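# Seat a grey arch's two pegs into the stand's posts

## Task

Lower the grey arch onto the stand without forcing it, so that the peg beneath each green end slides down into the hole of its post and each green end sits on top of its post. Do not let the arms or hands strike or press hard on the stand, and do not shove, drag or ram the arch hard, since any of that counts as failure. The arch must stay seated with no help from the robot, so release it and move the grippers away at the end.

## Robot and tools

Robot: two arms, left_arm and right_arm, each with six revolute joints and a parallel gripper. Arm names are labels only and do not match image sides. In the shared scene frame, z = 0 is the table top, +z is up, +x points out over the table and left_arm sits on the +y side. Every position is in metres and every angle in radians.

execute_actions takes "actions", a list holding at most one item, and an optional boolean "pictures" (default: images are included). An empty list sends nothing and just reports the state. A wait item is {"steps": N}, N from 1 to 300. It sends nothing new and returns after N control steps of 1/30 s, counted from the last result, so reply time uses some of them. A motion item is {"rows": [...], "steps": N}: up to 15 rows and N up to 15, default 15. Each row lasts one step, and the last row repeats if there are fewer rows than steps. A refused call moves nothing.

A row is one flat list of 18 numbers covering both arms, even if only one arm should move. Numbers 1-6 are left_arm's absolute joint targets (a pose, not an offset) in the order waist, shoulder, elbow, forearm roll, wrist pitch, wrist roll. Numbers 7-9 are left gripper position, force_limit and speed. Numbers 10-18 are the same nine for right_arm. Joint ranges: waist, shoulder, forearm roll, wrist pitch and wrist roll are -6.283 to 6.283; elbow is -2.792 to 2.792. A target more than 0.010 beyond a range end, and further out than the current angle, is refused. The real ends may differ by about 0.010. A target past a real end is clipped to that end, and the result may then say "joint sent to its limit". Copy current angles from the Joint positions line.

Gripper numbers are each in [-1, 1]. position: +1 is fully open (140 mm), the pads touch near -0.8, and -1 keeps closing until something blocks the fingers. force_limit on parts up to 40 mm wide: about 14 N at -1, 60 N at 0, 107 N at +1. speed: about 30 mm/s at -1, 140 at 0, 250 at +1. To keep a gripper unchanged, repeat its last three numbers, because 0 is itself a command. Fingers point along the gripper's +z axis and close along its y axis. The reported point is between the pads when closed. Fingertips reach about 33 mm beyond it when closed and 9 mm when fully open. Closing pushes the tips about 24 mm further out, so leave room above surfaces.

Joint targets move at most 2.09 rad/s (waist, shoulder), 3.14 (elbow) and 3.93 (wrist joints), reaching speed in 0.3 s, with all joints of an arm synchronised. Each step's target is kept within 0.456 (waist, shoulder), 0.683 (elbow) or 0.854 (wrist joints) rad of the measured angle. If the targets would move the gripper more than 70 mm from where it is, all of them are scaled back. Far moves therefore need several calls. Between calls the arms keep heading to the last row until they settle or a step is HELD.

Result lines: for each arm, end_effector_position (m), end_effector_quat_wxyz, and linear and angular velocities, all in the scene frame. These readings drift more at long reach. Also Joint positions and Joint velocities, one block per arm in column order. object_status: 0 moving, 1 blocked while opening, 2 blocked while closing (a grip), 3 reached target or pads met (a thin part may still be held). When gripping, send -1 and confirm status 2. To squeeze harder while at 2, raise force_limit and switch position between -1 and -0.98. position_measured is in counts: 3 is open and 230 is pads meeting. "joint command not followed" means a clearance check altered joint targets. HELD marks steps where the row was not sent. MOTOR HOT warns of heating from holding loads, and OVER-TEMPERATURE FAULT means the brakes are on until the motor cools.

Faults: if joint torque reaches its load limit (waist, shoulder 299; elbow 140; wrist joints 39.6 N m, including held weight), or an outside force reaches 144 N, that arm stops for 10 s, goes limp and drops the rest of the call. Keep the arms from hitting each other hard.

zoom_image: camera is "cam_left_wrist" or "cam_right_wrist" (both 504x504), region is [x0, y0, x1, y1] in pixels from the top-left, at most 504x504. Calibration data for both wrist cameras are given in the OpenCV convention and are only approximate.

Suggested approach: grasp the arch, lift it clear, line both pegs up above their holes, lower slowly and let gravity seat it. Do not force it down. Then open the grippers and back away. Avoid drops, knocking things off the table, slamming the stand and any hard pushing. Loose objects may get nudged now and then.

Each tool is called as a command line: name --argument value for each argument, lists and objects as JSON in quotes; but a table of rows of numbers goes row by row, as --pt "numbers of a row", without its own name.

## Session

execute_actions --actions '[]'

Scene clock: 0.00 s of 4600.00 s.
left_arm: end_effector_position=(+0.7214, +0.7831, +0.3890) position_measured=3 object_status=3 end_effector_quat_wxyz=(+0.024, +0.658, -0.719, +0.222) end_effector_velocity=(-0.000, -0.000, +0.000) end_effector_angular_velocity=(-0.000, +0.001, -0.000) | right_arm: end_effector_position=(+0.8465, +0.2243, +0.3162) position_measured=3 object_status=3 end_effector_quat_wxyz=(-0.324, +0.068, +0.678, +0.657) end_effector_velocity=(+0.000, -0.000, -0.000) end_effector_angular_velocity=(+0.000, +0.000, -0.000)
Joint positions: left_arm=[ 0.666  0.231  1.462 -0.453  1.431  3.85 ] | right_arm=[ 0.603  1.169  0.587  1.656  1.513 -1.204]
Joint velocities: left_arm=[-0.    -0.    -0.     0.     0.001 -0.   ] | right_arm=[-0.     0.     0.001  0.     0.    -0.   ]
camera_calibration (this result's frames):
cam_left_wrist: T_world_to_cam=[[-0.944279, 0.156755, -0.289422, 0.664539], [0.154116, 0.987533, 0.0320347, -0.890653], [0.290835, -0.0143549, -0.956665, 0.357745], [0, 0, 0, 1]] pos_world=[0.660729, 0.780515, 0.563106]
cam_right_wrist: T_world_to_cam=[[0.377819, 0.0491476, 0.924574, -0.623465], [0.925619, -0.0437128, -0.375923, -0.638808], [0.02194, 0.997835, -0.0620076, -0.0328723], [0, 0, 0, 1]] pos_world=[0.827572, 0.0355188, 0.334258]

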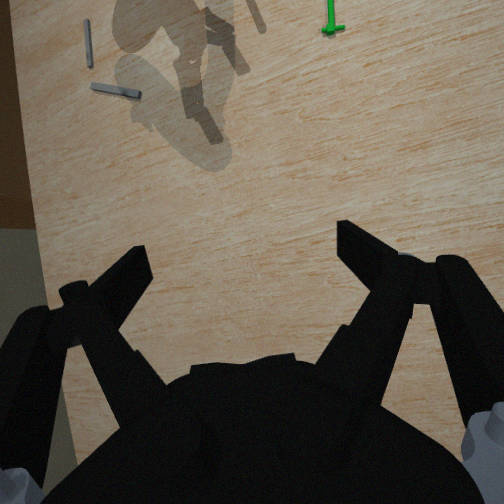

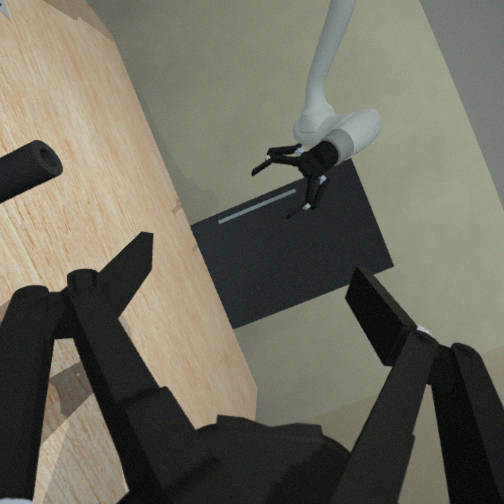

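execute_actions --actions '[]'

Scene clock: 11.17 s of 4600.00 s.
left_arm: end_effector_position=(+0.7214, +0.7831, +0.3890) position_measured=3 object_status=3 end_effector_quat_wxyz=(+0.024, +0.658, -0.719, +0.222) end_effector_velocity=(-0.000, -0.000, +0.000) end_effector_angular_velocity=(+0.000, +0.000, -0.000) | right_arm: end_effector_position=(+0.8465, +0.2243, +0.3162) position_measured=3 object_status=3 end_effector_quat_wxyz=(-0.324, +0.068, +0.678, +0.657) end_effector_velocity=(+0.000, -0.000, -0.001) end_effector_angular_velocity=(-0.001, +0.001, -0.000)
Joint positions: left_arm=[ 0.666  0.231  1.462 -0.453  1.431  3.85 ] | right_arm=[ 0.603  1.169  0.587  1.656  1.513 -1.204]
Joint velocities: left_arm=[-0. -0.  0.  0.  0. -0.] | right_arm=[-0.     0.001  0.    -0.     0.     0.   ]
Steps of this call (steps 1 to 90: nothing new was sent; then 8.17 s passed at rest). Readings (joint positions | what the end effector reports):
1: left_arm=[0.666 0.231 1.462 -0.453 1.431 3.850] | right_arm=[0.603 1.169 0.587 1.656 1.513 -1.204] | left_arm position_measured=3 object_status=3 | right_arm position_measured=3 object_status=3
2: left_arm=[0.666 0.231 1.462 -0.453 1.431 3.850] | right_arm=[0.603 1.169 0.587 1.656 1.513 -1.204] | left_arm position_measured=3 object_status=3 | right_arm position_measured=3 object_status=3
4: left_arm=[0.666 0.231 1.462 -0.453 1.431 3.850] | right_arm=[0.603 1.169 0.587 1.656 1.513 -1.204] | left_arm position_measured=3 object_status=3 | right_arm position_measured=3 object_status=3
8: left_arm=[0.666 0.231 1.462 -0.453 1.431 3.850] | right_arm=[0.603 1.169 0.587 1.656 1.513 -1.204] | left_arm position_measured=3 object_status=3 | right_arm position_measured=3 object_status=3
90: the state above
camera_calibration (this result's frames):
cam_left_wrist: T_world_to_cam=[[-0.944279, 0.156755, -0.289422, 0.664538], [0.154117, 0.987533, 0.0320346, -0.890653], [0.290835, -0.0143551, -0.956665, 0.357745], [0, 0, 0, 1]] pos_world=[0.660729, 0.780515, 0.563106]
cam_right_wrist: T_world_to_cam=[[0.377819, 0.0491477, 0.924574, -0.623465], [0.925619, -0.0437126, -0.375923, -0.638808], [0.0219398, 0.997835, -0.0620075, -0.0328721], [0, 0, 0, 1]] pos_world=[0.827571, 0.0355188, 0.334258]

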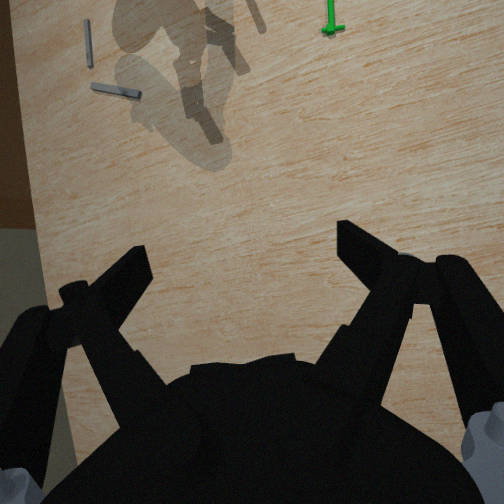

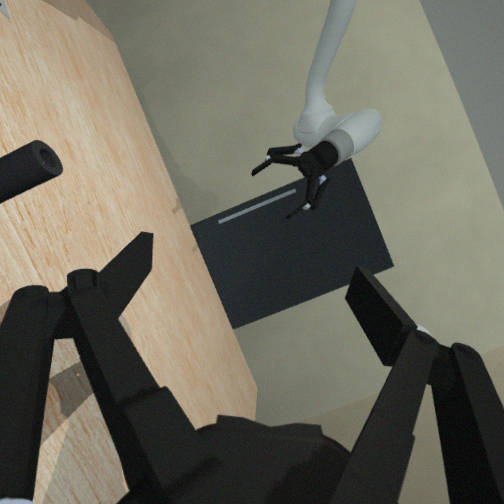

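execute_actions --actions '[{"rows": [[-0.294,-0.0216,1.574,0,1.589,2.744,1,0,0, 0.603,0.75,0.587,1.656,1.513,-1.204,1,0,0]], "steps": 15}]' --pictures false

execute_actions --actions '[{"rows": [[-0.294,-0.0216,1.574,0,1.589,2.744,1,0,0, 0.633,0.3211,1.1747,0,1.6458,0.461,1,0,0]], "steps": 15}]' --pictures false

execute_actions --actions '[{"steps": 30}]'

Scene clock: 33.90 s of 4600.00 s.
left_arm: end_effector_position=(+0.6686, +0.5853, +0.4230) position_measured=3 object_status=3 end_effector_quat_wxyz=(+0.052, +0.744, -0.662, +0.073) end_effector_velocity=(-0.093, -0.477, +0.060) end_effector_angular_velocity=(+0.371, +0.287, +0.093) | right_arm: end_effector_position=(+0.7816, +0.1944, +0.5828) position_measured=3 object_status=3 end_effector_quat_wxyz=(-0.252, -0.020, +0.675, +0.693) end_effector_velocity=(-0.213, -0.098, +0.585) end_effector_angular_velocity=(+0.229, -0.496, +0.000)
Joint positions: left_arm=[ 0.286  0.078  1.529 -0.179  1.527  3.212] | right_arm=[ 0.603  0.929  0.587  1.656  1.513 -1.204]
Joint velocities: left_arm=[-0.97  -0.239  0.108  0.427  0.15  -1.123] | right_arm=[-0.    -0.545 -0.     0.001  0.001 -0.001]
Steps of this call (steps 1 to 90: nothing new was sent; then 19.23 s passed at rest; steps 91 to 105: all 15 steps of this action). Readings (joint positions | what the end effector reports):
91: left_arm=[0.666 0.231 1.462 -0.453 1.431 3.850] | right_arm=[0.603 1.168 0.587 1.656 1.513 -1.204] | left_arm position_measured=3 object_status=3 | right_arm position_measured=3 object_status=3
92: left_arm=[0.662 0.228 1.462 -0.449 1.432 3.841] | right_arm=[0.603 1.165 0.588 1.656 1.513 -1.204] | left_arm position_measured=3 object_status=3 | right_arm position_measured=3 object_status=3
94: left_arm=[0.630 0.211 1.470 -0.417 1.443 3.782] | right_arm=[0.603 1.134 0.588 1.656 1.513 -1.204] | left_arm position_measured=3 object_status=3 | right_arm position_measured=3 object_status=3
98: left_arm=[0.511 0.152 1.496 -0.312 1.480 3.559] | right_arm=[0.603 1.059 0.588 1.656 1.513 -1.204] | left_arm position_measured=3 object_status=3 | right_arm position_measured=3 object_status=3
105: the state above

Scene clock: 34.40 s of 4600.00 s.
left_arm: end_effector_position=(+0.5990, +0.3522, +0.4463) position_measured=3 object_status=3 end_effector_quat_wxyz=(+0.010, +0.714, -0.701, +0.006) end_effector_velocity=(-0.214, -0.409, +0.045) end_effector_angular_velocity=(+0.275, -0.060, -0.251) | right_arm: end_effector_position=(+0.6278, +0.0743, +0.5342) position_measured=3 object_status=3 end_effector_quat_wxyz=(-0.295, +0.250, +0.854, +0.349) end_effector_velocity=(-0.123, -0.409, -0.313) end_effector_angular_velocity=(-2.187, +0.610, -1.031)
Joint positions: left_arm=[-0.213 -0.009  1.568 -0.023  1.581  2.805] | right_arm=[ 0.621  0.547  0.941  0.949  1.593 -0.497]
Joint velocities: left_arm=[-0.991 -0.157  0.07   0.28   0.099 -0.74 ] | right_arm=[ 0.027 -0.521  0.536 -1.747  0.122  1.741]
Steps of this call (steps 1 to 15: all 15 steps of this action). Readings (joint positions | what the end effector reports):
1: left_arm=[0.253 0.070 1.533 -0.165 1.531 3.175] | right_arm=[0.603 0.911 0.587 1.656 1.513 -1.204] | left_arm position_measured=3 object_status=3 | right_arm position_measured=3 object_status=3
2: left_arm=[0.220 0.063 1.536 -0.152 1.536 3.142] | right_arm=[0.603 0.889 0.593 1.649 1.514 -1.196] | left_arm position_measured=3 object_status=3 | right_arm position_measured=3 object_status=3
4: left_arm=[0.154 0.050 1.542 -0.129 1.544 3.082] | right_arm=[0.605 0.833 0.631 1.591 1.522 -1.139] | left_arm position_measured=3 object_status=3 | right_arm position_measured=3 object_status=3
8: left_arm=[0.023 0.029 1.551 -0.091 1.557 2.982] | right_arm=[0.612 0.712 0.771 1.365 1.554 -0.913] | left_arm position_measured=3 object_status=3 | right_arm position_measured=3 object_status=3
15: the state above

Scene clock: 35.40 s of 4600.00 s.
left_arm: end_effector_position=(+0.5805, +0.3198, +0.4501) position_measured=3 object_status=3 end_effector_quat_wxyz=(-0.000, +0.707, -0.708, +0.000) end_effector_velocity=(+0.000, +0.000, +0.000) end_effector_angular_velocity=(+0.001, -0.002, +0.000) | right_arm: end_effector_position=(+0.6192, -0.2199, +0.4502) position_measured=3 object_status=3 end_effector_quat_wxyz=(-0.000, +0.707, +0.707, -0.000) end_effector_velocity=(-0.000, -0.000, +0.001) end_effector_angular_velocity=(+0.001, -0.002, -0.000)
Joint positions: left_arm=[-0.294 -0.022  1.574  0.     1.589  2.744] | right_arm=[0.633 0.321 1.175 0.    1.646 0.461]
Joint velocities: left_arm=[-0.    -0.001  0.     0.001 -0.001 -0.   ] | right_arm=[-0.    -0.002  0.    -0.001 -0.001  0.   ]
Steps of this call (steps 1 to 30: the robot went on to your last target). Readings (joint positions | what the end effector reports):
1: left_arm=[-0.244 -0.014 1.570 -0.014 1.584 2.782] | right_arm=[0.622 0.530 0.959 0.890 1.597 -0.438] | left_arm position_measured=3 object_status=3 | right_arm position_measured=3 object_status=3
2: left_arm=[-0.268 -0.017 1.572 -0.008 1.586 2.764] | right_arm=[0.623 0.515 0.975 0.831 1.600 -0.379] | left_arm position_measured=3 object_status=3 | right_arm position_measured=3 object_status=3
4: left_arm=[-0.292 -0.021 1.574 -0.001 1.589 2.746] | right_arm=[0.624 0.487 1.004 0.714 1.607 -0.261] | left_arm position_measured=3 object_status=3 | right_arm position_measured=3 object_status=3
8: left_arm=[-0.294 -0.022 1.574 -0.000 1.589 2.744] | right_arm=[0.627 0.434 1.058 0.487 1.619 -0.032] | left_arm position_measured=3 object_status=3 | right_arm position_measured=3 object_status=3
30: the state above
camera_calibration (this result's frames):
cam_left_wrist: T_world_to_cam=[[-0.992251, 0.118703, 0.0367127, 0.515005], [0.124126, 0.933727, 0.335777, -0.515499], [0.00557814, 0.337732, -0.941226, 0.496567], [0, 0, 0, 1]] pos_world=[0.572231, 0.252496, 0.621567]
cam_right_wrist: T_world_to_cam=[[0.983905, 0.177616, 0.0195925, -0.579268], [0.155821, -0.906465, 0.39248, -0.456447], [0.0874705, -0.38311, -0.919552, 0.465419], [0, 0, 0, 1]] pos_world=[0.600358, -0.132559, 0.618472]

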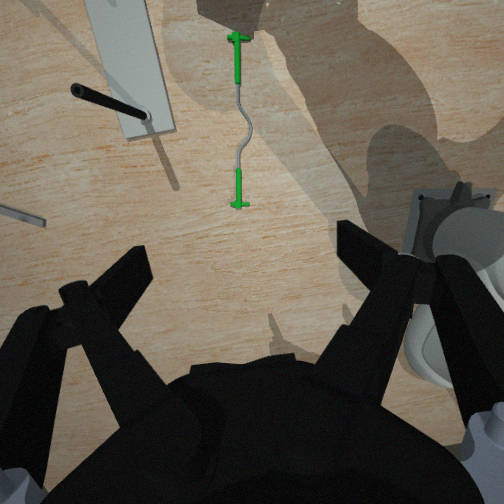

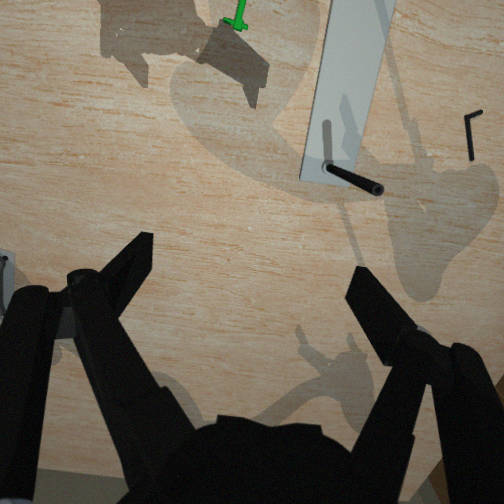

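zoom_image --camera "cam_left_wrist" --region '[40, 0, 300, 230]'

Region (40, 0, 300, 230) of cam_left_wrist's 504x504 image, scaled by 1.938, with more detail than that image has; it fills the top 446 rows of this view, and the rest is white.

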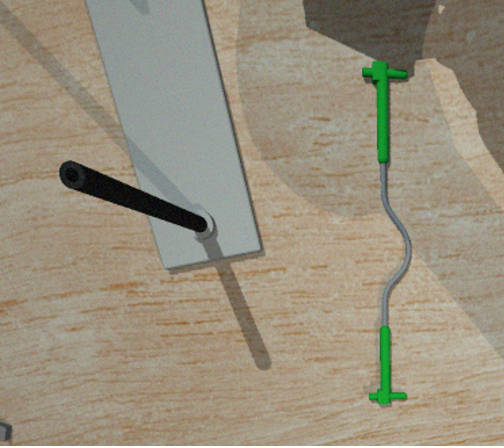

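execute_actions --actions '[{"rows": [[-0.6716,0.2552,1.799,0,1.0874,2.499,1,0,0, 0.633,0.3211,1.1747,0,1.6458,0.461,1,0,0]], "steps": 15}]' --pictures false

execute_actions --actions '[{"steps": 25}]'

Scene clock: 71.23 s of 4600.00 s.
left_arm: end_effector_position=(+0.5873, +0.1421, +0.2549) position_measured=3 object_status=3 end_effector_quat_wxyz=(-0.000, +0.674, -0.739, +0.000) end_effector_velocity=(-0.113, -0.386, -0.463) end_effector_angular_velocity=(+0.003, +0.004, -0.209) | right_arm: end_effector_position=(+0.6192, -0.2199, +0.4502) position_measured=3 object_status=3 end_effector_quat_wxyz=(-0.000, +0.707, +0.707, -0.000) end_effector_velocity=(+0.000, -0.000, +0.000) end_effector_angular_velocity=(-0.000, +0.000, +0.000)
Joint positions: left_arm=[-0.55   0.166  1.726  0.     1.249  2.578] | right_arm=[ 0.633  0.321  1.175 -0.     1.646  0.461]
Joint velocities: left_arm=[-0.591  0.435  0.353 -0.    -0.783 -0.382] | right_arm=[-0.     0.    -0.001 -0.     0.001 -0.   ]
Steps of this call (steps 1 to 15: the robot went on to your last target; steps 16 to 90: nothing new was sent; then 32.33 s passed at rest; steps 91 to 105: all 15 steps of this action). Readings (joint positions | what the end effector reports):
91: left_arm=[-0.294 -0.022 1.574 0.000 1.589 2.744] | right_arm=[0.633 0.321 1.175 -0.000 1.646 0.461] | left_arm position_measured=3 object_status=3 | right_arm position_measured=3 object_status=3
92: left_arm=[-0.299 -0.019 1.576 0.000 1.583 2.741] | right_arm=[0.633 0.321 1.175 -0.000 1.646 0.461] | left_arm position_measured=3 object_status=3 | right_arm position_measured=3 object_status=3
94: left_arm=[-0.330 0.004 1.595 0.000 1.541 2.721] | right_arm=[0.633 0.321 1.175 -0.000 1.646 0.461] | left_arm position_measured=3 object_status=3 | right_arm position_measured=3 object_status=3
98: left_arm=[-0.410 0.064 1.643 0.000 1.435 2.668] | right_arm=[0.633 0.321 1.175 -0.000 1.646 0.461] | left_arm position_measured=3 object_status=3 | right_arm position_measured=3 object_status=3
105: the state above

Scene clock: 72.07 s of 4600.00 s.
left_arm: end_effector_position=(+0.5532, +0.0681, +0.1601) position_measured=3 object_status=3 end_effector_quat_wxyz=(-0.000, +0.658, -0.753, +0.000) end_effector_velocity=(-0.000, +0.000, +0.000) end_effector_angular_velocity=(+0.000, +0.000, +0.000) | right_arm: end_effector_position=(+0.6192, -0.2199, +0.4502) position_measured=3 object_status=3 end_effector_quat_wxyz=(-0.000, +0.707, +0.707, -0.000) end_effector_velocity=(-0.001, -0.000, -0.000) end_effector_angular_velocity=(-0.001, +0.002, +0.001)
Joint positions: left_arm=[-0.672  0.255  1.799  0.     1.087  2.499] | right_arm=[ 0.633  0.321  1.175 -0.     1.646  0.461]
Joint velocities: left_arm=[ 0.    -0.001 -0.    -0.     0.001  0.   ] | right_arm=[ 0.     0.     0.     0.     0.001 -0.   ]
Steps of this call (steps 1 to 25: the robot went on to your last target). Readings (joint positions | what the end effector reports):
1: left_arm=[-0.570 0.181 1.738 0.000 1.223 2.565] | right_arm=[0.633 0.321 1.175 -0.000 1.646 0.461] | left_arm position_measured=3 object_status=3 | right_arm position_measured=3 object_status=3
2: left_arm=[-0.590 0.195 1.750 0.000 1.196 2.552] | right_arm=[0.633 0.321 1.175 -0.000 1.646 0.461] | left_arm position_measured=3 object_status=3 | right_arm position_measured=3 object_status=3
4: left_arm=[-0.630 0.225 1.774 0.000 1.143 2.526] | right_arm=[0.633 0.321 1.175 -0.000 1.646 0.461] | left_arm position_measured=3 object_status=3 | right_arm position_measured=3 object_status=3
8: left_arm=[-0.672 0.255 1.799 0.000 1.088 2.499] | right_arm=[0.633 0.321 1.175 -0.000 1.646 0.461] | left_arm position_measured=3 object_status=3 | right_arm position_measured=3 object_status=3
25: the state above
camera_calibration (this result's frames):
cam_left_wrist: T_world_to_cam=[[-0.96785, 0.248821, 0.0368144, 0.506065], [0.246491, 0.909101, 0.335824, -0.245693], [0.0500921, 0.334101, -0.941205, 0.284424], [0, 0, 0, 1]] pos_world=[0.536109, 0.00241313, 0.33158]
cam_right_wrist: T_world_to_cam=[[0.983905, 0.177617, 0.0195981, -0.579265], [0.15582, -0.906465, 0.392481, -0.456445], [0.0874762, -0.38311, -0.919551, 0.465422], [0, 0, 0, 1]] pos_world=[0.600352, -0.132556, 0.618477]

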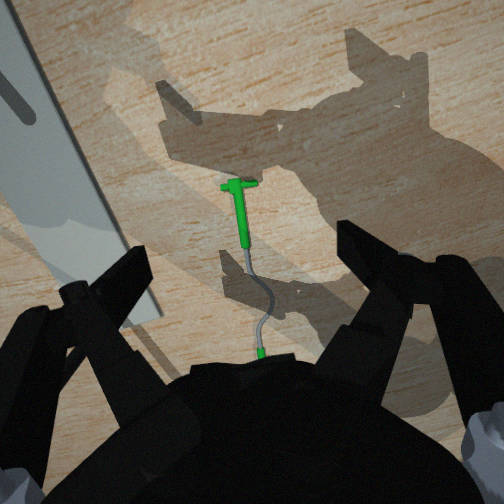

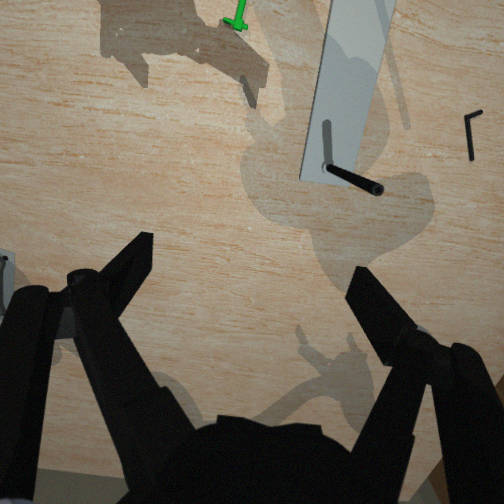

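zoom_image --camera "cam_left_wrist" --region '[190, 160, 300, 270]'

Region (190, 160, 300, 270) of cam_left_wrist's 504x504 image, scaled by 4.582, with more detail than that image has.

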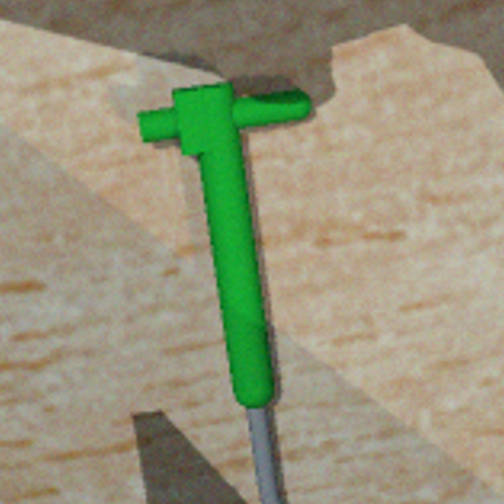

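execute_actions --actions '[{"rows": [[-0.6631,0.3668,1.9121,0,0.8627,2.5007,-0.15,0,0, 0.633,0.3211,1.1747,0,1.6458,0.461,1,0,0]], "steps": 15}]' --pictures false

execute_actions --actions '[{"steps": 15}]'

Scene clock: 95.57 s of 4600.00 s.
left_arm: end_effector_position=(+0.5535, +0.0754, +0.0351) position_measured=106 object_status=0 end_effector_quat_wxyz=(+0.000, +0.661, -0.751, -0.000) end_effector_velocity=(+0.000, +0.000, -0.000) end_effector_angular_velocity=(+0.000, -0.000, -0.000) | right_arm: end_effector_position=(+0.6192, -0.2199, +0.4502) position_measured=3 object_status=3 end_effector_quat_wxyz=(-0.000, +0.707, +0.707, -0.000) end_effector_velocity=(+0.000, +0.000, -0.001) end_effector_angular_velocity=(+0.000, +0.001, +0.000)
Joint positions: left_arm=[-0.663  0.367  1.912 -0.     0.863  2.501] | right_arm=[ 0.633  0.321  1.175 -0.     1.646  0.461]
Joint velocities: left_arm=[-0.     0.     0.     0.001 -0.    -0.   ] | right_arm=[ 0.     0.001  0.     0.    -0.     0.   ]
Steps of this call (steps 1 to 15: the robot went on to your last target; steps 16 to 90: nothing new was sent; then 20.00 s passed at rest; steps 91 to 105: all 15 steps of this action). Readings (joint positions | what the end effector reports):
91: left_arm=[-0.672 0.255 1.799 -0.000 1.087 2.499] | right_arm=[0.633 0.321 1.175 -0.000 1.646 0.461] | left_arm position_measured=3 object_status=0 | right_arm position_measured=3 object_status=3
92: left_arm=[-0.672 0.259 1.802 -0.000 1.078 2.499] | right_arm=[0.633 0.321 1.175 -0.000 1.646 0.461] | left_arm position_measured=7 object_status=0 | right_arm position_measured=3 object_status=3
94: left_arm=[-0.669 0.288 1.832 -0.000 1.020 2.499] | right_arm=[0.633 0.321 1.175 -0.000 1.646 0.461] | left_arm position_measured=22 object_status=0 | right_arm position_measured=3 object_status=3
98: left_arm=[-0.664 0.358 1.904 -0.000 0.881 2.500] | right_arm=[0.633 0.321 1.175 -0.000 1.646 0.461] | left_arm position_measured=52 object_status=0 | right_arm position_measured=3 object_status=3
105: the state above

Scene clock: 96.07 s of 4600.00 s.
left_arm: end_effector_position=(+0.5536, +0.0753, +0.0352) position_measured=148 object_status=3 end_effector_quat_wxyz=(+0.000, +0.661, -0.751, +0.000) end_effector_velocity=(+0.000, -0.000, -0.000) end_effector_angular_velocity=(-0.001, +0.000, +0.001) | right_arm: end_effector_position=(+0.6192, -0.2199, +0.4502) position_measured=3 object_status=3 end_effector_quat_wxyz=(-0.000, +0.707, +0.707, -0.000) end_effector_velocity=(+0.001, +0.001, -0.000) end_effector_angular_velocity=(+0.000, +0.000, -0.000)
Joint positions: left_arm=[-0.663  0.367  1.912 -0.     0.863  2.501] | right_arm=[ 0.633  0.321  1.175 -0.     1.646  0.461]
Joint velocities: left_arm=[ 0.     0.    -0.    -0.001 -0.001 -0.   ] | right_arm=[ 0.     0.002 -0.003  0.     0.001  0.   ]
Steps of this call (steps 1 to 15: the robot went on to your last target). Readings (joint positions | what the end effector reports):
1: left_arm=[-0.663 0.367 1.912 -0.000 0.863 2.501] | right_arm=[0.633 0.321 1.175 -0.000 1.646 0.461] | left_arm position_measured=113 object_status=0 | right_arm position_measured=3 object_status=3
2: left_arm=[-0.663 0.367 1.912 -0.000 0.863 2.501] | right_arm=[0.633 0.321 1.175 -0.000 1.646 0.461] | left_arm position_measured=121 object_status=0 | right_arm position_measured=3 object_status=3
4: left_arm=[-0.663 0.367 1.912 -0.000 0.863 2.501] | right_arm=[0.633 0.321 1.175 -0.000 1.646 0.461] | left_arm position_measured=136 object_status=0 | right_arm position_measured=3 object_status=3
8: left_arm=[-0.663 0.367 1.912 -0.000 0.863 2.501] | right_arm=[0.633 0.321 1.175 -0.000 1.646 0.461] | left_arm position_measured=148 object_status=0 | right_arm position_measured=3 object_status=3
15: the state above
All arms were judged still, so your last target was given up. Only a new action makes them travel on or press farther. Fingers that are still opening or closing keep moving.
camera_calibration (this result's frames):
cam_left_wrist: T_world_to_cam=[[-0.969538, 0.242144, 0.036918, 0.510668], [0.240261, 0.910819, 0.335684, -0.207066], [0.047658, 0.334328, -0.941251, 0.165745], [0, 0, 0, 1]] pos_world=[0.536963, 0.00953151, 0.206663]
cam_right_wrist: T_world_to_cam=[[0.983905, 0.177617, 0.0195979, -0.579265], [0.15582, -0.906465, 0.392481, -0.456445], [0.087476, -0.38311, -0.919551, 0.465422], [0, 0, 0, 1]] pos_world=[0.600352, -0.132556, 0.618477]

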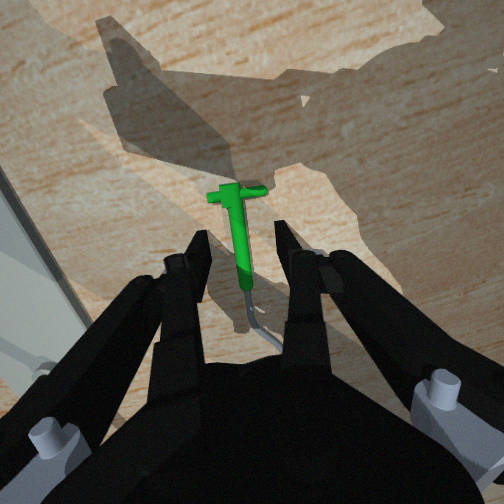

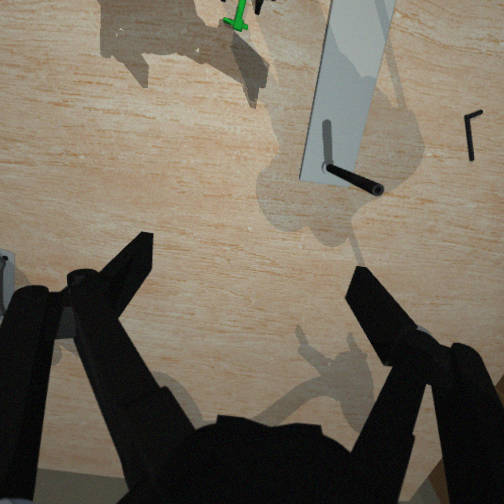

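execute_actions --actions '[{"rows": [[-0.6631,0.3668,1.9121,0,0.8627,2.5007,-1,-0.3,-0.5, 0.633,0.3211,1.1747,0,1.6458,0.461,1,0,0]], "steps": 15}]' --pictures false

execute_actions --actions '[{"steps": 15}]'

Scene clock: 98.93 s of 4600.00 s.
left_arm: end_effector_position=(+0.5537, +0.0753, +0.0352) position_measured=211 object_status=0 end_effector_quat_wxyz=(-0.000, +0.661, -0.751, +0.000) end_effector_velocity=(+0.001, -0.001, +0.001) end_effector_angular_velocity=(-0.001, -0.001, +0.000) | right_arm: end_effector_position=(+0.6192, -0.2199, +0.4502) position_measured=3 object_status=3 end_effector_quat_wxyz=(-0.000, +0.707, +0.707, -0.000) end_effector_velocity=(-0.001, -0.001, -0.000) end_effector_angular_velocity=(-0.002, +0.002, +0.001)
Joint positions: left_arm=[-0.663  0.367  1.912  0.     0.863  2.501] | right_arm=[ 0.633  0.321  1.175 -0.     1.646  0.461]
Joint velocities: left_arm=[ 0.    -0.    -0.002  0.001  0.001 -0.   ] | right_arm=[-0.    -0.001  0.002 -0.001  0.002 -0.001]
Steps of this call (steps 1 to 71: nothing new was sent; steps 72 to 86: all 15 steps of this action). Readings (joint positions | what the end effector reports):
72: left_arm=[-0.663 0.367 1.912 0.000 0.863 2.501] | right_arm=[0.633 0.321 1.175 -0.000 1.646 0.461] | left_arm position_measured=148 object_status=0 | right_arm position_measured=3 object_status=3
73: left_arm=[-0.663 0.367 1.912 0.000 0.863 2.501] | right_arm=[0.633 0.321 1.175 -0.000 1.646 0.461] | left_arm position_measured=151 object_status=0 | right_arm position_measured=3 object_status=3
75: left_arm=[-0.663 0.367 1.912 0.000 0.863 2.501] | right_arm=[0.633 0.321 1.175 -0.000 1.646 0.461] | left_arm position_measured=160 object_status=0 | right_arm position_measured=3 object_status=3
79: left_arm=[-0.663 0.367 1.912 0.000 0.863 2.501] | right_arm=[0.633 0.321 1.175 -0.000 1.646 0.461] | left_arm position_measured=178 object_status=0 | right_arm position_measured=3 object_status=3
86: the state above

Scene clock: 99.43 s of 4600.00 s.
left_arm: end_effector_position=(+0.5537, +0.0753, +0.0352) position_measured=216 object_status=2 end_effector_quat_wxyz=(-0.000, +0.661, -0.751, +0.000) end_effector_velocity=(+0.000, -0.000, +0.001) end_effector_angular_velocity=(-0.001, -0.001, -0.000) | right_arm: end_effector_position=(+0.6192, -0.2199, +0.4502) position_measured=3 object_status=3 end_effector_quat_wxyz=(-0.000, +0.707, +0.707, -0.000) end_effector_velocity=(+0.000, -0.000, +0.000) end_effector_angular_velocity=(+0.001, -0.001, -0.001)
Joint positions: left_arm=[-0.663  0.367  1.912  0.     0.863  2.501] | right_arm=[ 0.633  0.321  1.175 -0.     1.646  0.461]
Joint velocities: left_arm=[-0.    -0.001 -0.     0.    -0.    -0.   ] | right_arm=[-0.    -0.001  0.    -0.    -0.001  0.001]
Steps of this call (steps 1 to 15: the robot went on to your last target). Readings (joint positions | what the end effector reports):
1: left_arm=[-0.663 0.367 1.912 0.000 0.863 2.501] | right_arm=[0.633 0.321 1.175 -0.000 1.646 0.461] | left_arm position_measured=215 object_status=0 | right_arm position_measured=3 object_status=3
2: left_arm=[-0.663 0.367 1.912 0.000 0.863 2.501] | right_arm=[0.633 0.321 1.175 -0.000 1.646 0.461] | left_arm position_measured=216 object_status=0 | right_arm position_measured=3 object_status=3
4: left_arm=[-0.663 0.367 1.912 0.000 0.863 2.501] | right_arm=[0.633 0.321 1.175 -0.000 1.646 0.461] | left_arm position_measured=216 object_status=0 | right_arm position_measured=3 object_status=3
8: left_arm=[-0.663 0.367 1.912 0.000 0.863 2.501] | right_arm=[0.633 0.321 1.175 -0.000 1.646 0.461] | left_arm position_measured=216 object_status=2 | right_arm position_measured=3 object_status=3
15: the state above
All arms were judged still, so your last target was given up. Only a new action makes them travel on or press farther. Fingers that are still opening or closing keep moving.
camera_calibration (this result's frames):
cam_left_wrist: T_world_to_cam=[[-0.969512, 0.242263, 0.0368123, 0.510717], [0.240332, 0.910762, 0.335788, -0.207124], [0.0478217, 0.334398, -0.941218, 0.165645], [0, 0, 0, 1]] pos_world=[0.537004, 0.00952164, 0.206657]
cam_right_wrist: T_world_to_cam=[[0.983905, 0.177617, 0.019598, -0.579265], [0.15582, -0.906465, 0.392481, -0.456445], [0.0874762, -0.38311, -0.919551, 0.465422], [0, 0, 0, 1]] pos_world=[0.600352, -0.132556, 0.618477]

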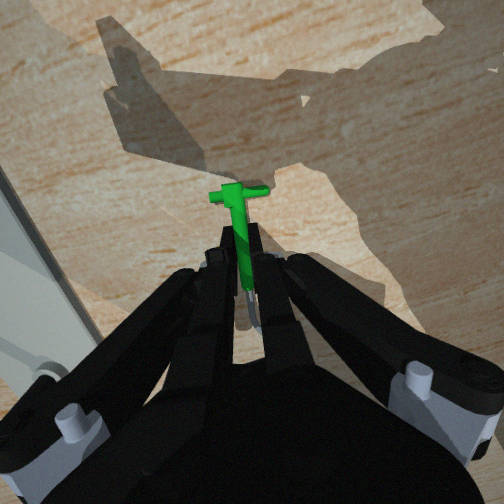

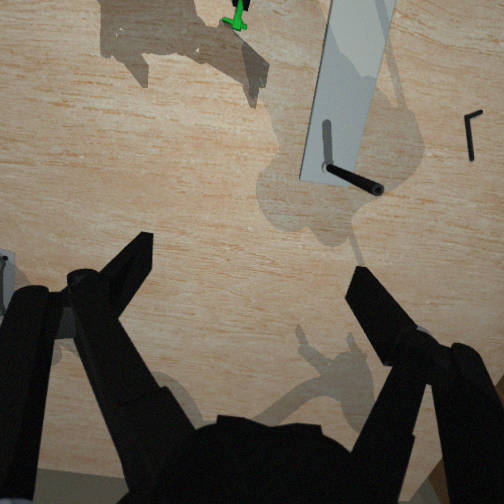

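execute_actions --actions '[{"rows": [[-0.6631,0.1678,1.6397,0,1.3341,2.5007,-1,-0.3,-0.5, 0.45,0.1244,1.9466,-1.2386,0.5018,3.117,1,0,0]], "steps": 15}]' --pictures false

execute_actions --actions '[{"steps": 20}]'

Scene clock: 132.47 s of 4600.00 s.
left_arm: end_effector_position=(+0.5551, +0.0740, +0.2930) position_measured=216 object_status=2 end_effector_quat_wxyz=(-0.000, +0.661, -0.751, +0.001) end_effector_velocity=(-0.040, +0.042, +0.340) end_effector_angular_velocity=(-0.022, -0.030, -0.001) | right_arm: end_effector_position=(+0.7325, -0.4297, +0.3604) position_measured=3 object_status=3 end_effector_quat_wxyz=(+0.281, +0.815, +0.494, +0.108) end_effector_velocity=(+0.252, -0.433, -0.073) end_effector_angular_velocity=(-0.322, -1.853, -0.677)
Joint positions: left_arm=[-0.663  0.173  1.647  0.     1.321  2.501] | right_arm=[ 0.535  0.216  1.582 -0.592  1.075  1.062]
Joint velocities: left_arm=[ 0.001 -0.245 -0.334  0.005  0.542  0.   ] | right_arm=[-0.244 -0.261  1.043 -1.851 -1.634  2.124]
Steps of this call (steps 1 to 90: nothing new was sent; then 29.53 s passed at rest; steps 91 to 105: all 15 steps of this action). Readings (joint positions | what the end effector reports):
91: left_arm=[-0.663 0.367 1.912 0.000 0.863 2.501] | right_arm=[0.633 0.321 1.175 -0.000 1.646 0.462] | left_arm position_measured=216 object_status=2 | right_arm position_measured=3 object_status=3
92: left_arm=[-0.663 0.364 1.908 0.000 0.872 2.501] | right_arm=[0.631 0.319 1.182 -0.009 1.637 0.470] | left_arm position_measured=216 object_status=2 | right_arm position_measured=3 object_status=3
94: left_arm=[-0.663 0.339 1.874 0.000 0.930 2.501] | right_arm=[0.619 0.305 1.229 -0.068 1.578 0.529] | left_arm position_measured=216 object_status=2 | right_arm position_measured=3 object_status=3
98: left_arm=[-0.663 0.275 1.786 0.000 1.081 2.501] | right_arm=[0.588 0.272 1.358 -0.230 1.416 0.691] | left_arm position_measured=216 object_status=2 | right_arm position_measured=3 object_status=3
105: the state above

Scene clock: 133.13 s of 4600.00 s.
left_arm: end_effector_position=(+0.5537, +0.0754, +0.3001) position_measured=216 object_status=2 end_effector_quat_wxyz=(-0.000, +0.661, -0.751, -0.000) end_effector_velocity=(-0.000, +0.000, +0.000) end_effector_angular_velocity=(+0.001, +0.000, +0.000) | right_arm: end_effector_position=(+0.7600, -0.4789, +0.3142) position_measured=3 object_status=3 end_effector_quat_wxyz=(+0.074, +0.873, -0.127, +0.464) end_effector_velocity=(-0.003, +0.003, -0.007) end_effector_angular_velocity=(+0.394, -0.129, -0.246)
Joint positions: left_arm=[-0.663  0.168  1.64   0.     1.334  2.501] | right_arm=[ 0.45   0.125  1.946 -1.238  0.503  3.104]
Joint velocities: left_arm=[-0.    -0.     0.     0.     0.001 -0.   ] | right_arm=[-0.006 -0.006  0.024 -0.041 -0.038  0.522]
Steps of this call (steps 1 to 20: the robot went on to your last target). Readings (joint positions | what the end effector reports):
1: left_arm=[-0.663 0.168 1.640 0.000 1.332 2.501] | right_arm=[0.527 0.207 1.619 -0.658 1.016 1.141] | left_arm position_measured=216 object_status=2 | right_arm position_measured=3 object_status=3
2: left_arm=[-0.663 0.168 1.640 0.000 1.334 2.501] | right_arm=[0.517 0.196 1.661 -0.732 0.950 1.233] | left_arm position_measured=216 object_status=2 | right_arm position_measured=3 object_status=3
4: left_arm=[-0.663 0.168 1.640 0.000 1.334 2.501] | right_arm=[0.496 0.173 1.752 -0.894 0.808 1.461] | left_arm position_measured=216 object_status=2 | right_arm position_measured=3 object_status=3
8: left_arm=[-0.663 0.168 1.640 0.000 1.334 2.501] | right_arm=[0.469 0.145 1.866 -1.096 0.628 1.981] | left_arm position_measured=216 object_status=2 | right_arm position_measured=3 object_status=3
20: the state above
camera_calibration (this result's frames):
cam_left_wrist: T_world_to_cam=[[-0.969506, 0.242274, 0.0368905, 0.500931], [0.240359, 0.91068, 0.335989, -0.296218], [0.0478062, 0.334611, -0.941143, 0.414946], [0, 0, 0, 1]] pos_world=[0.537017, 0.00955142, 0.47157]
cam_right_wrist: T_world_to_cam=[[-0.206401, -0.963979, 0.167757, -0.357748], [-0.842521, 0.0879112, -0.531441, 0.86544], [0.49755, -0.251029, -0.830318, -0.0476234], [0, 0, 0, 1]] pos_world=[0.679007, -0.432898, 0.480402]

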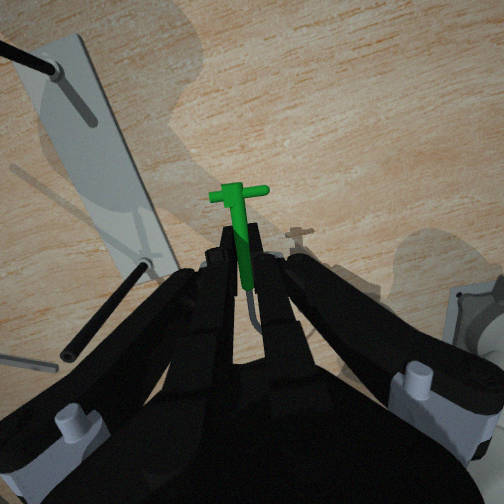

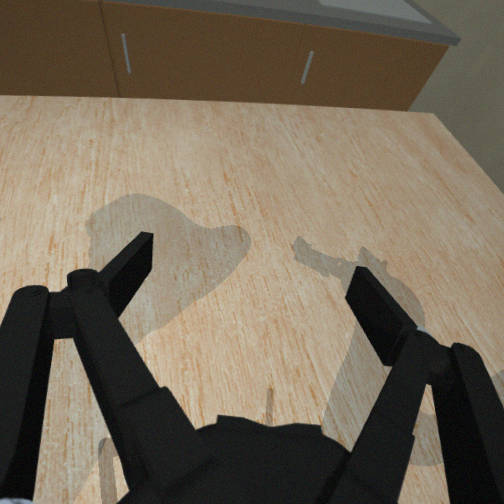

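execute_actions --actions '[{"rows": [[-0.8614,0.1513,2.0856,1.9314,1.1488,3.9683,-1,-0.3,-0.5, 0.45,0.1244,1.9466,-1.2386,0.5018,3.117,1,0,0]], "steps": 15}]' --pictures false

execute_actions --actions '[{"steps": 20}]'

Scene clock: 160.30 s of 4600.00 s.
left_arm: end_effector_position=(+0.6343, +0.2132, +0.2469) position_measured=216 object_status=2 end_effector_quat_wxyz=(+0.309, -0.022, +0.922, +0.231) end_effector_velocity=(+0.359, +0.082, +0.249) end_effector_angular_velocity=(+2.546, -0.435, -2.901) | right_arm: end_effector_position=(+0.7599, -0.4788, +0.3140) position_measured=3 object_status=3 end_effector_quat_wxyz=(+0.071, +0.873, -0.132, +0.465) end_effector_velocity=(-0.001, -0.001, -0.000) end_effector_angular_velocity=(-0.000, +0.000, -0.001)
Joint positions: left_arm=[-0.8    0.156  1.949  0.867  1.206  3.362] | right_arm=[ 0.45   0.124  1.947 -1.239  0.502  3.117]
Joint velocities: left_arm=[-0.199 -0.016  0.445  2.309 -0.185  2.002] | right_arm=[-0.    -0.001  0.002 -0.     0.001  0.   ]
Steps of this call (steps 1 to 30: the robot went on to your last target; steps 31 to 90: nothing new was sent; then 23.67 s passed at rest; steps 91 to 105: all 15 steps of this action). Readings (joint positions | what the end effector reports):
91: left_arm=[-0.663 0.168 1.640 0.000 1.334 2.501] | right_arm=[0.450 0.124 1.947 -1.239 0.502 3.117] | left_arm position_measured=216 object_status=2 | right_arm position_measured=3 object_status=3
92: left_arm=[-0.665 0.167 1.644 0.008 1.333 2.510] | right_arm=[0.450 0.124 1.947 -1.239 0.502 3.117] | left_arm position_measured=216 object_status=2 | right_arm position_measured=3 object_status=3
94: left_arm=[-0.679 0.166 1.675 0.068 1.320 2.569] | right_arm=[0.450 0.124 1.947 -1.239 0.502 3.117] | left_arm position_measured=216 object_status=2 | right_arm position_measured=3 object_status=3
98: left_arm=[-0.728 0.162 1.786 0.306 1.274 2.807] | right_arm=[0.450 0.124 1.947 -1.239 0.502 3.117] | left_arm position_measured=216 object_status=2 | right_arm position_measured=3 object_status=3
105: the state above

Scene clock: 160.97 s of 4600.00 s.
left_arm: end_effector_position=(+0.7276, +0.0999, +0.4200) position_measured=216 object_status=2 end_effector_quat_wxyz=(+0.486, +0.486, +0.514, +0.514) end_effector_velocity=(-0.000, -0.001, +0.001) end_effector_angular_velocity=(+0.003, -0.002, -0.003) | right_arm: end_effector_position=(+0.7599, -0.4788, +0.3140) position_measured=3 object_status=3 end_effector_quat_wxyz=(+0.071, +0.873, -0.132, +0.465) end_effector_velocity=(+0.000, -0.000, -0.000) end_effector_angular_velocity=(-0.000, +0.001, -0.001)
Joint positions: left_arm=[-0.861  0.151  2.086  1.931  1.149  3.968] | right_arm=[ 0.45   0.124  1.947 -1.239  0.502  3.117]
Joint velocities: left_arm=[-0.    -0.001  0.     0.003 -0.002  0.002] | right_arm=[-0.     0.001 -0.     0.     0.     0.   ]
Steps of this call (steps 1 to 20: the robot went on to your last target). Readings (joint positions | what the end effector reports):
1: left_arm=[-0.807 0.156 1.963 0.944 1.200 3.424] | right_arm=[0.450 0.124 1.947 -1.239 0.502 3.117] | left_arm position_measured=216 object_status=2 | right_arm position_measured=3 object_status=3
2: left_arm=[-0.812 0.155 1.975 1.019 1.195 3.477] | right_arm=[0.450 0.124 1.947 -1.239 0.502 3.117] | left_arm position_measured=216 object_status=2 | right_arm position_measured=3 object_status=3
4: left_arm=[-0.821 0.155 1.994 1.161 1.187 3.564] | right_arm=[0.450 0.124 1.947 -1.239 0.502 3.117] | left_arm position_measured=216 object_status=2 | right_arm position_measured=3 object_status=3
8: left_arm=[-0.835 0.153 2.026 1.433 1.173 3.707] | right_arm=[0.450 0.124 1.947 -1.239 0.502 3.117] | left_arm position_measured=216 object_status=2 | right_arm position_measured=3 object_status=3
20: the state above
camera_calibration (this result's frames):
cam_left_wrist: T_world_to_cam=[[-0.0300135, -0.118542, 0.992495, -0.389674], [-0.282604, -0.951423, -0.122182, 0.358275], [0.958767, -0.284151, -0.00494489, -0.482979], [0, 0, 0, 1]] pos_world=[0.552619, 0.15744, 0.428136]
cam_right_wrist: T_world_to_cam=[[-0.212945, -0.96426, 0.15766, -0.349678], [-0.84025, 0.0983783, -0.5332, 0.869135], [0.498633, -0.246016, -0.831169, -0.0458473], [0, 0, 0, 1]] pos_world=[0.67869, -0.433964, 0.480446]

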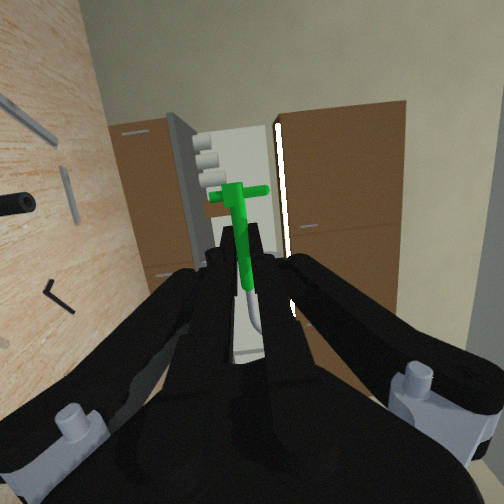

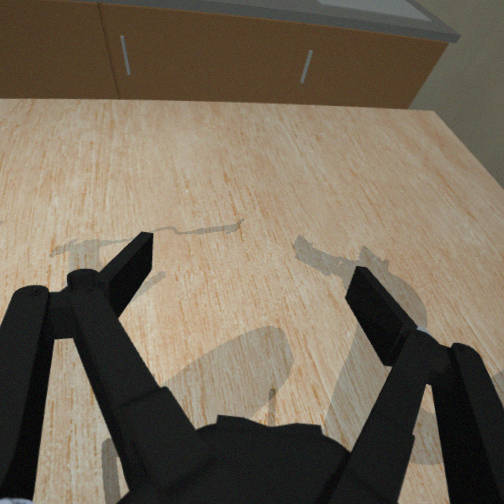

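execute_actions --actions '[{"rows": [[-0.8614,0.2831,2.1593,2.0077,1.2289,3.7642,-1,-0.3,-0.5, 0.8195,0.0973,1.9768,-1.2418,0.5093,3.1275,1,0,0]], "steps": 15}]' --pictures false

execute_actions --actions '[{"steps": 15}]'

Scene clock: 172.57 s of 4600.00 s.
left_arm: end_effector_position=(+0.7275, +0.0999, +0.3199) position_measured=216 object_status=2 end_effector_quat_wxyz=(+0.486, +0.486, +0.514, +0.514) end_effector_velocity=(-0.000, -0.000, +0.000) end_effector_angular_velocity=(-0.002, +0.000, -0.000) | right_arm: end_effector_position=(+0.6770, -0.2513, +0.3141) position_measured=3 object_status=3 end_effector_quat_wxyz=(+0.000, +0.883, -0.000, +0.470) end_effector_velocity=(-0.273, +0.497, -0.001) end_effector_angular_velocity=(-0.000, +0.002, +0.708)
Joint positions: left_arm=[-0.861  0.283  2.16   2.008  1.229  3.764] | right_arm=[ 0.759  0.102  1.972 -1.241  0.508  3.126]
Joint velocities: left_arm=[ 0.    -0.     0.    -0.    -0.001 -0.001] | right_arm=[ 0.728 -0.052  0.058 -0.006  0.015  0.02 ]
Steps of this call (steps 1 to 30: the robot went on to your last target; steps 31 to 90: nothing new was sent; then 8.10 s passed at rest; steps 91 to 105: all 15 steps of this action). Readings (joint positions | what the end effector reports):
91: left_arm=[-0.861 0.152 2.086 1.932 1.149 3.968] | right_arm=[0.450 0.124 1.947 -1.239 0.502 3.117] | left_arm position_measured=216 object_status=2 | right_arm position_measured=3 object_status=3
92: left_arm=[-0.861 0.156 2.088 1.934 1.151 3.962] | right_arm=[0.455 0.124 1.947 -1.239 0.502 3.117] | left_arm position_measured=216 object_status=2 | right_arm position_measured=3 object_status=3
94: left_arm=[-0.861 0.187 2.105 1.953 1.171 3.912] | right_arm=[0.486 0.122 1.950 -1.239 0.502 3.118] | left_arm position_measured=216 object_status=2 | right_arm position_measured=3 object_status=3
98: left_arm=[-0.861 0.275 2.155 2.003 1.223 3.778] | right_arm=[0.586 0.114 1.958 -1.240 0.504 3.121] | left_arm position_measured=216 object_status=2 | right_arm position_measured=3 object_status=3
105: the state above

Scene clock: 173.07 s of 4600.00 s.
left_arm: end_effector_position=(+0.7276, +0.0998, +0.3200) position_measured=216 object_status=2 end_effector_quat_wxyz=(+0.486, +0.486, +0.514, +0.514) end_effector_velocity=(+0.000, -0.000, +0.001) end_effector_angular_velocity=(-0.001, -0.001, -0.000) | right_arm: end_effector_position=(+0.6531, -0.2108, +0.3141) position_measured=3 object_status=3 end_effector_quat_wxyz=(-0.014, +0.883, +0.026, +0.469) end_effector_velocity=(-0.001, -0.000, +0.000) end_effector_angular_velocity=(-0.000, +0.000, -0.000)
Joint positions: left_arm=[-0.861  0.283  2.159  2.008  1.229  3.764] | right_arm=[ 0.819  0.097  1.977 -1.242  0.509  3.128]
Joint velocities: left_arm=[-0.    -0.    -0.     0.001  0.001 -0.   ] | right_arm=[ 0.    -0.001  0.001 -0.     0.    -0.   ]
Steps of this call (steps 1 to 15: the robot went on to your last target). Readings (joint positions | what the end effector reports):
1: left_arm=[-0.861 0.283 2.160 2.008 1.229 3.764] | right_arm=[0.783 0.100 1.974 -1.241 0.508 3.126] | left_arm position_measured=216 object_status=2 | right_arm position_measured=3 object_status=3
2: left_arm=[-0.861 0.283 2.160 2.008 1.229 3.764] | right_arm=[0.802 0.099 1.975 -1.242 0.509 3.127] | left_arm position_measured=216 object_status=2 | right_arm position_measured=3 object_status=3
4: left_arm=[-0.861 0.283 2.159 2.008 1.229 3.764] | right_arm=[0.819 0.097 1.977 -1.242 0.509 3.127] | left_arm position_measured=216 object_status=2 | right_arm position_measured=3 object_status=3
8: left_arm=[-0.861 0.283 2.159 2.008 1.229 3.764] | right_arm=[0.819 0.097 1.977 -1.242 0.509 3.127] | left_arm position_measured=216 object_status=2 | right_arm position_measured=3 object_status=3
15: the state above
camera_calibration (this result's frames):
cam_left_wrist: T_world_to_cam=[[-0.0302553, -0.118869, 0.992449, -0.290278], [-0.282862, -0.951298, -0.122563, 0.346252], [0.958683, -0.284434, -0.00484166, -0.483404], [0, 0, 0, 1]] pos_world=[0.55259, 0.157387, 0.328183]
cam_right_wrist: T_world_to_cam=[[0.139534, -0.977657, 0.157215, -0.346875], [-0.821867, -0.202901, -0.532321, 0.677212], [0.552327, -0.0549326, -0.831816, 0.0788163], [0, 0, 0, 1]] pos_world=[0.561447, -0.197389, 0.480589]

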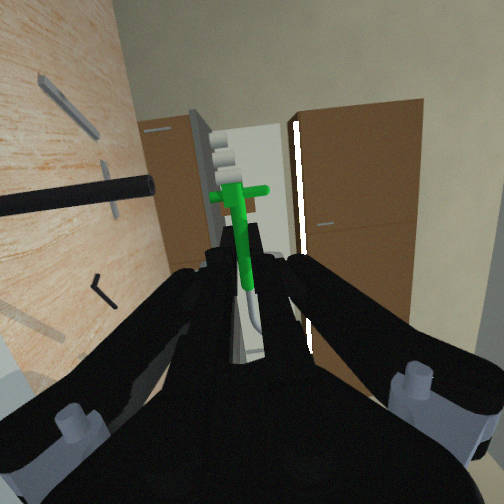

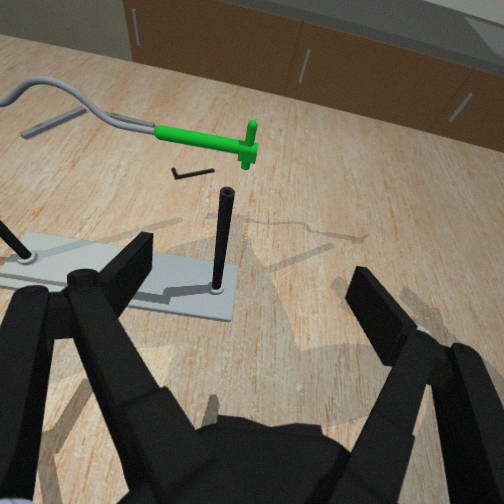

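zoom_image --camera "cam_right_wrist" --region '[190, 110, 290, 210]'

zoom_image --camera "cam_left_wrist" --region '[130, 150, 280, 230]'

Region (190, 110, 290, 210) of cam_right_wrist's 504x504 image, scaled by 5.040, with more detail than that image has.

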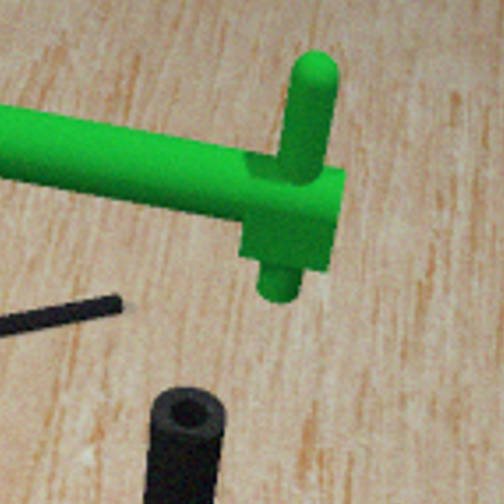

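Region (130, 150, 280, 230) of cam_left_wrist's 504x504 image, scaled by 3.360, with more detail than that image has; it fills the top 269 rows of this view, and the rest is white.

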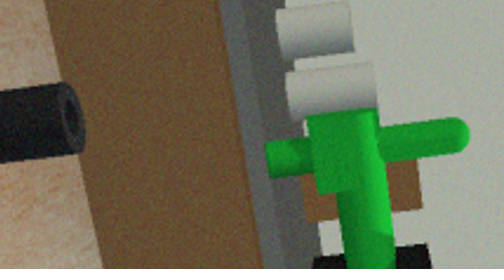

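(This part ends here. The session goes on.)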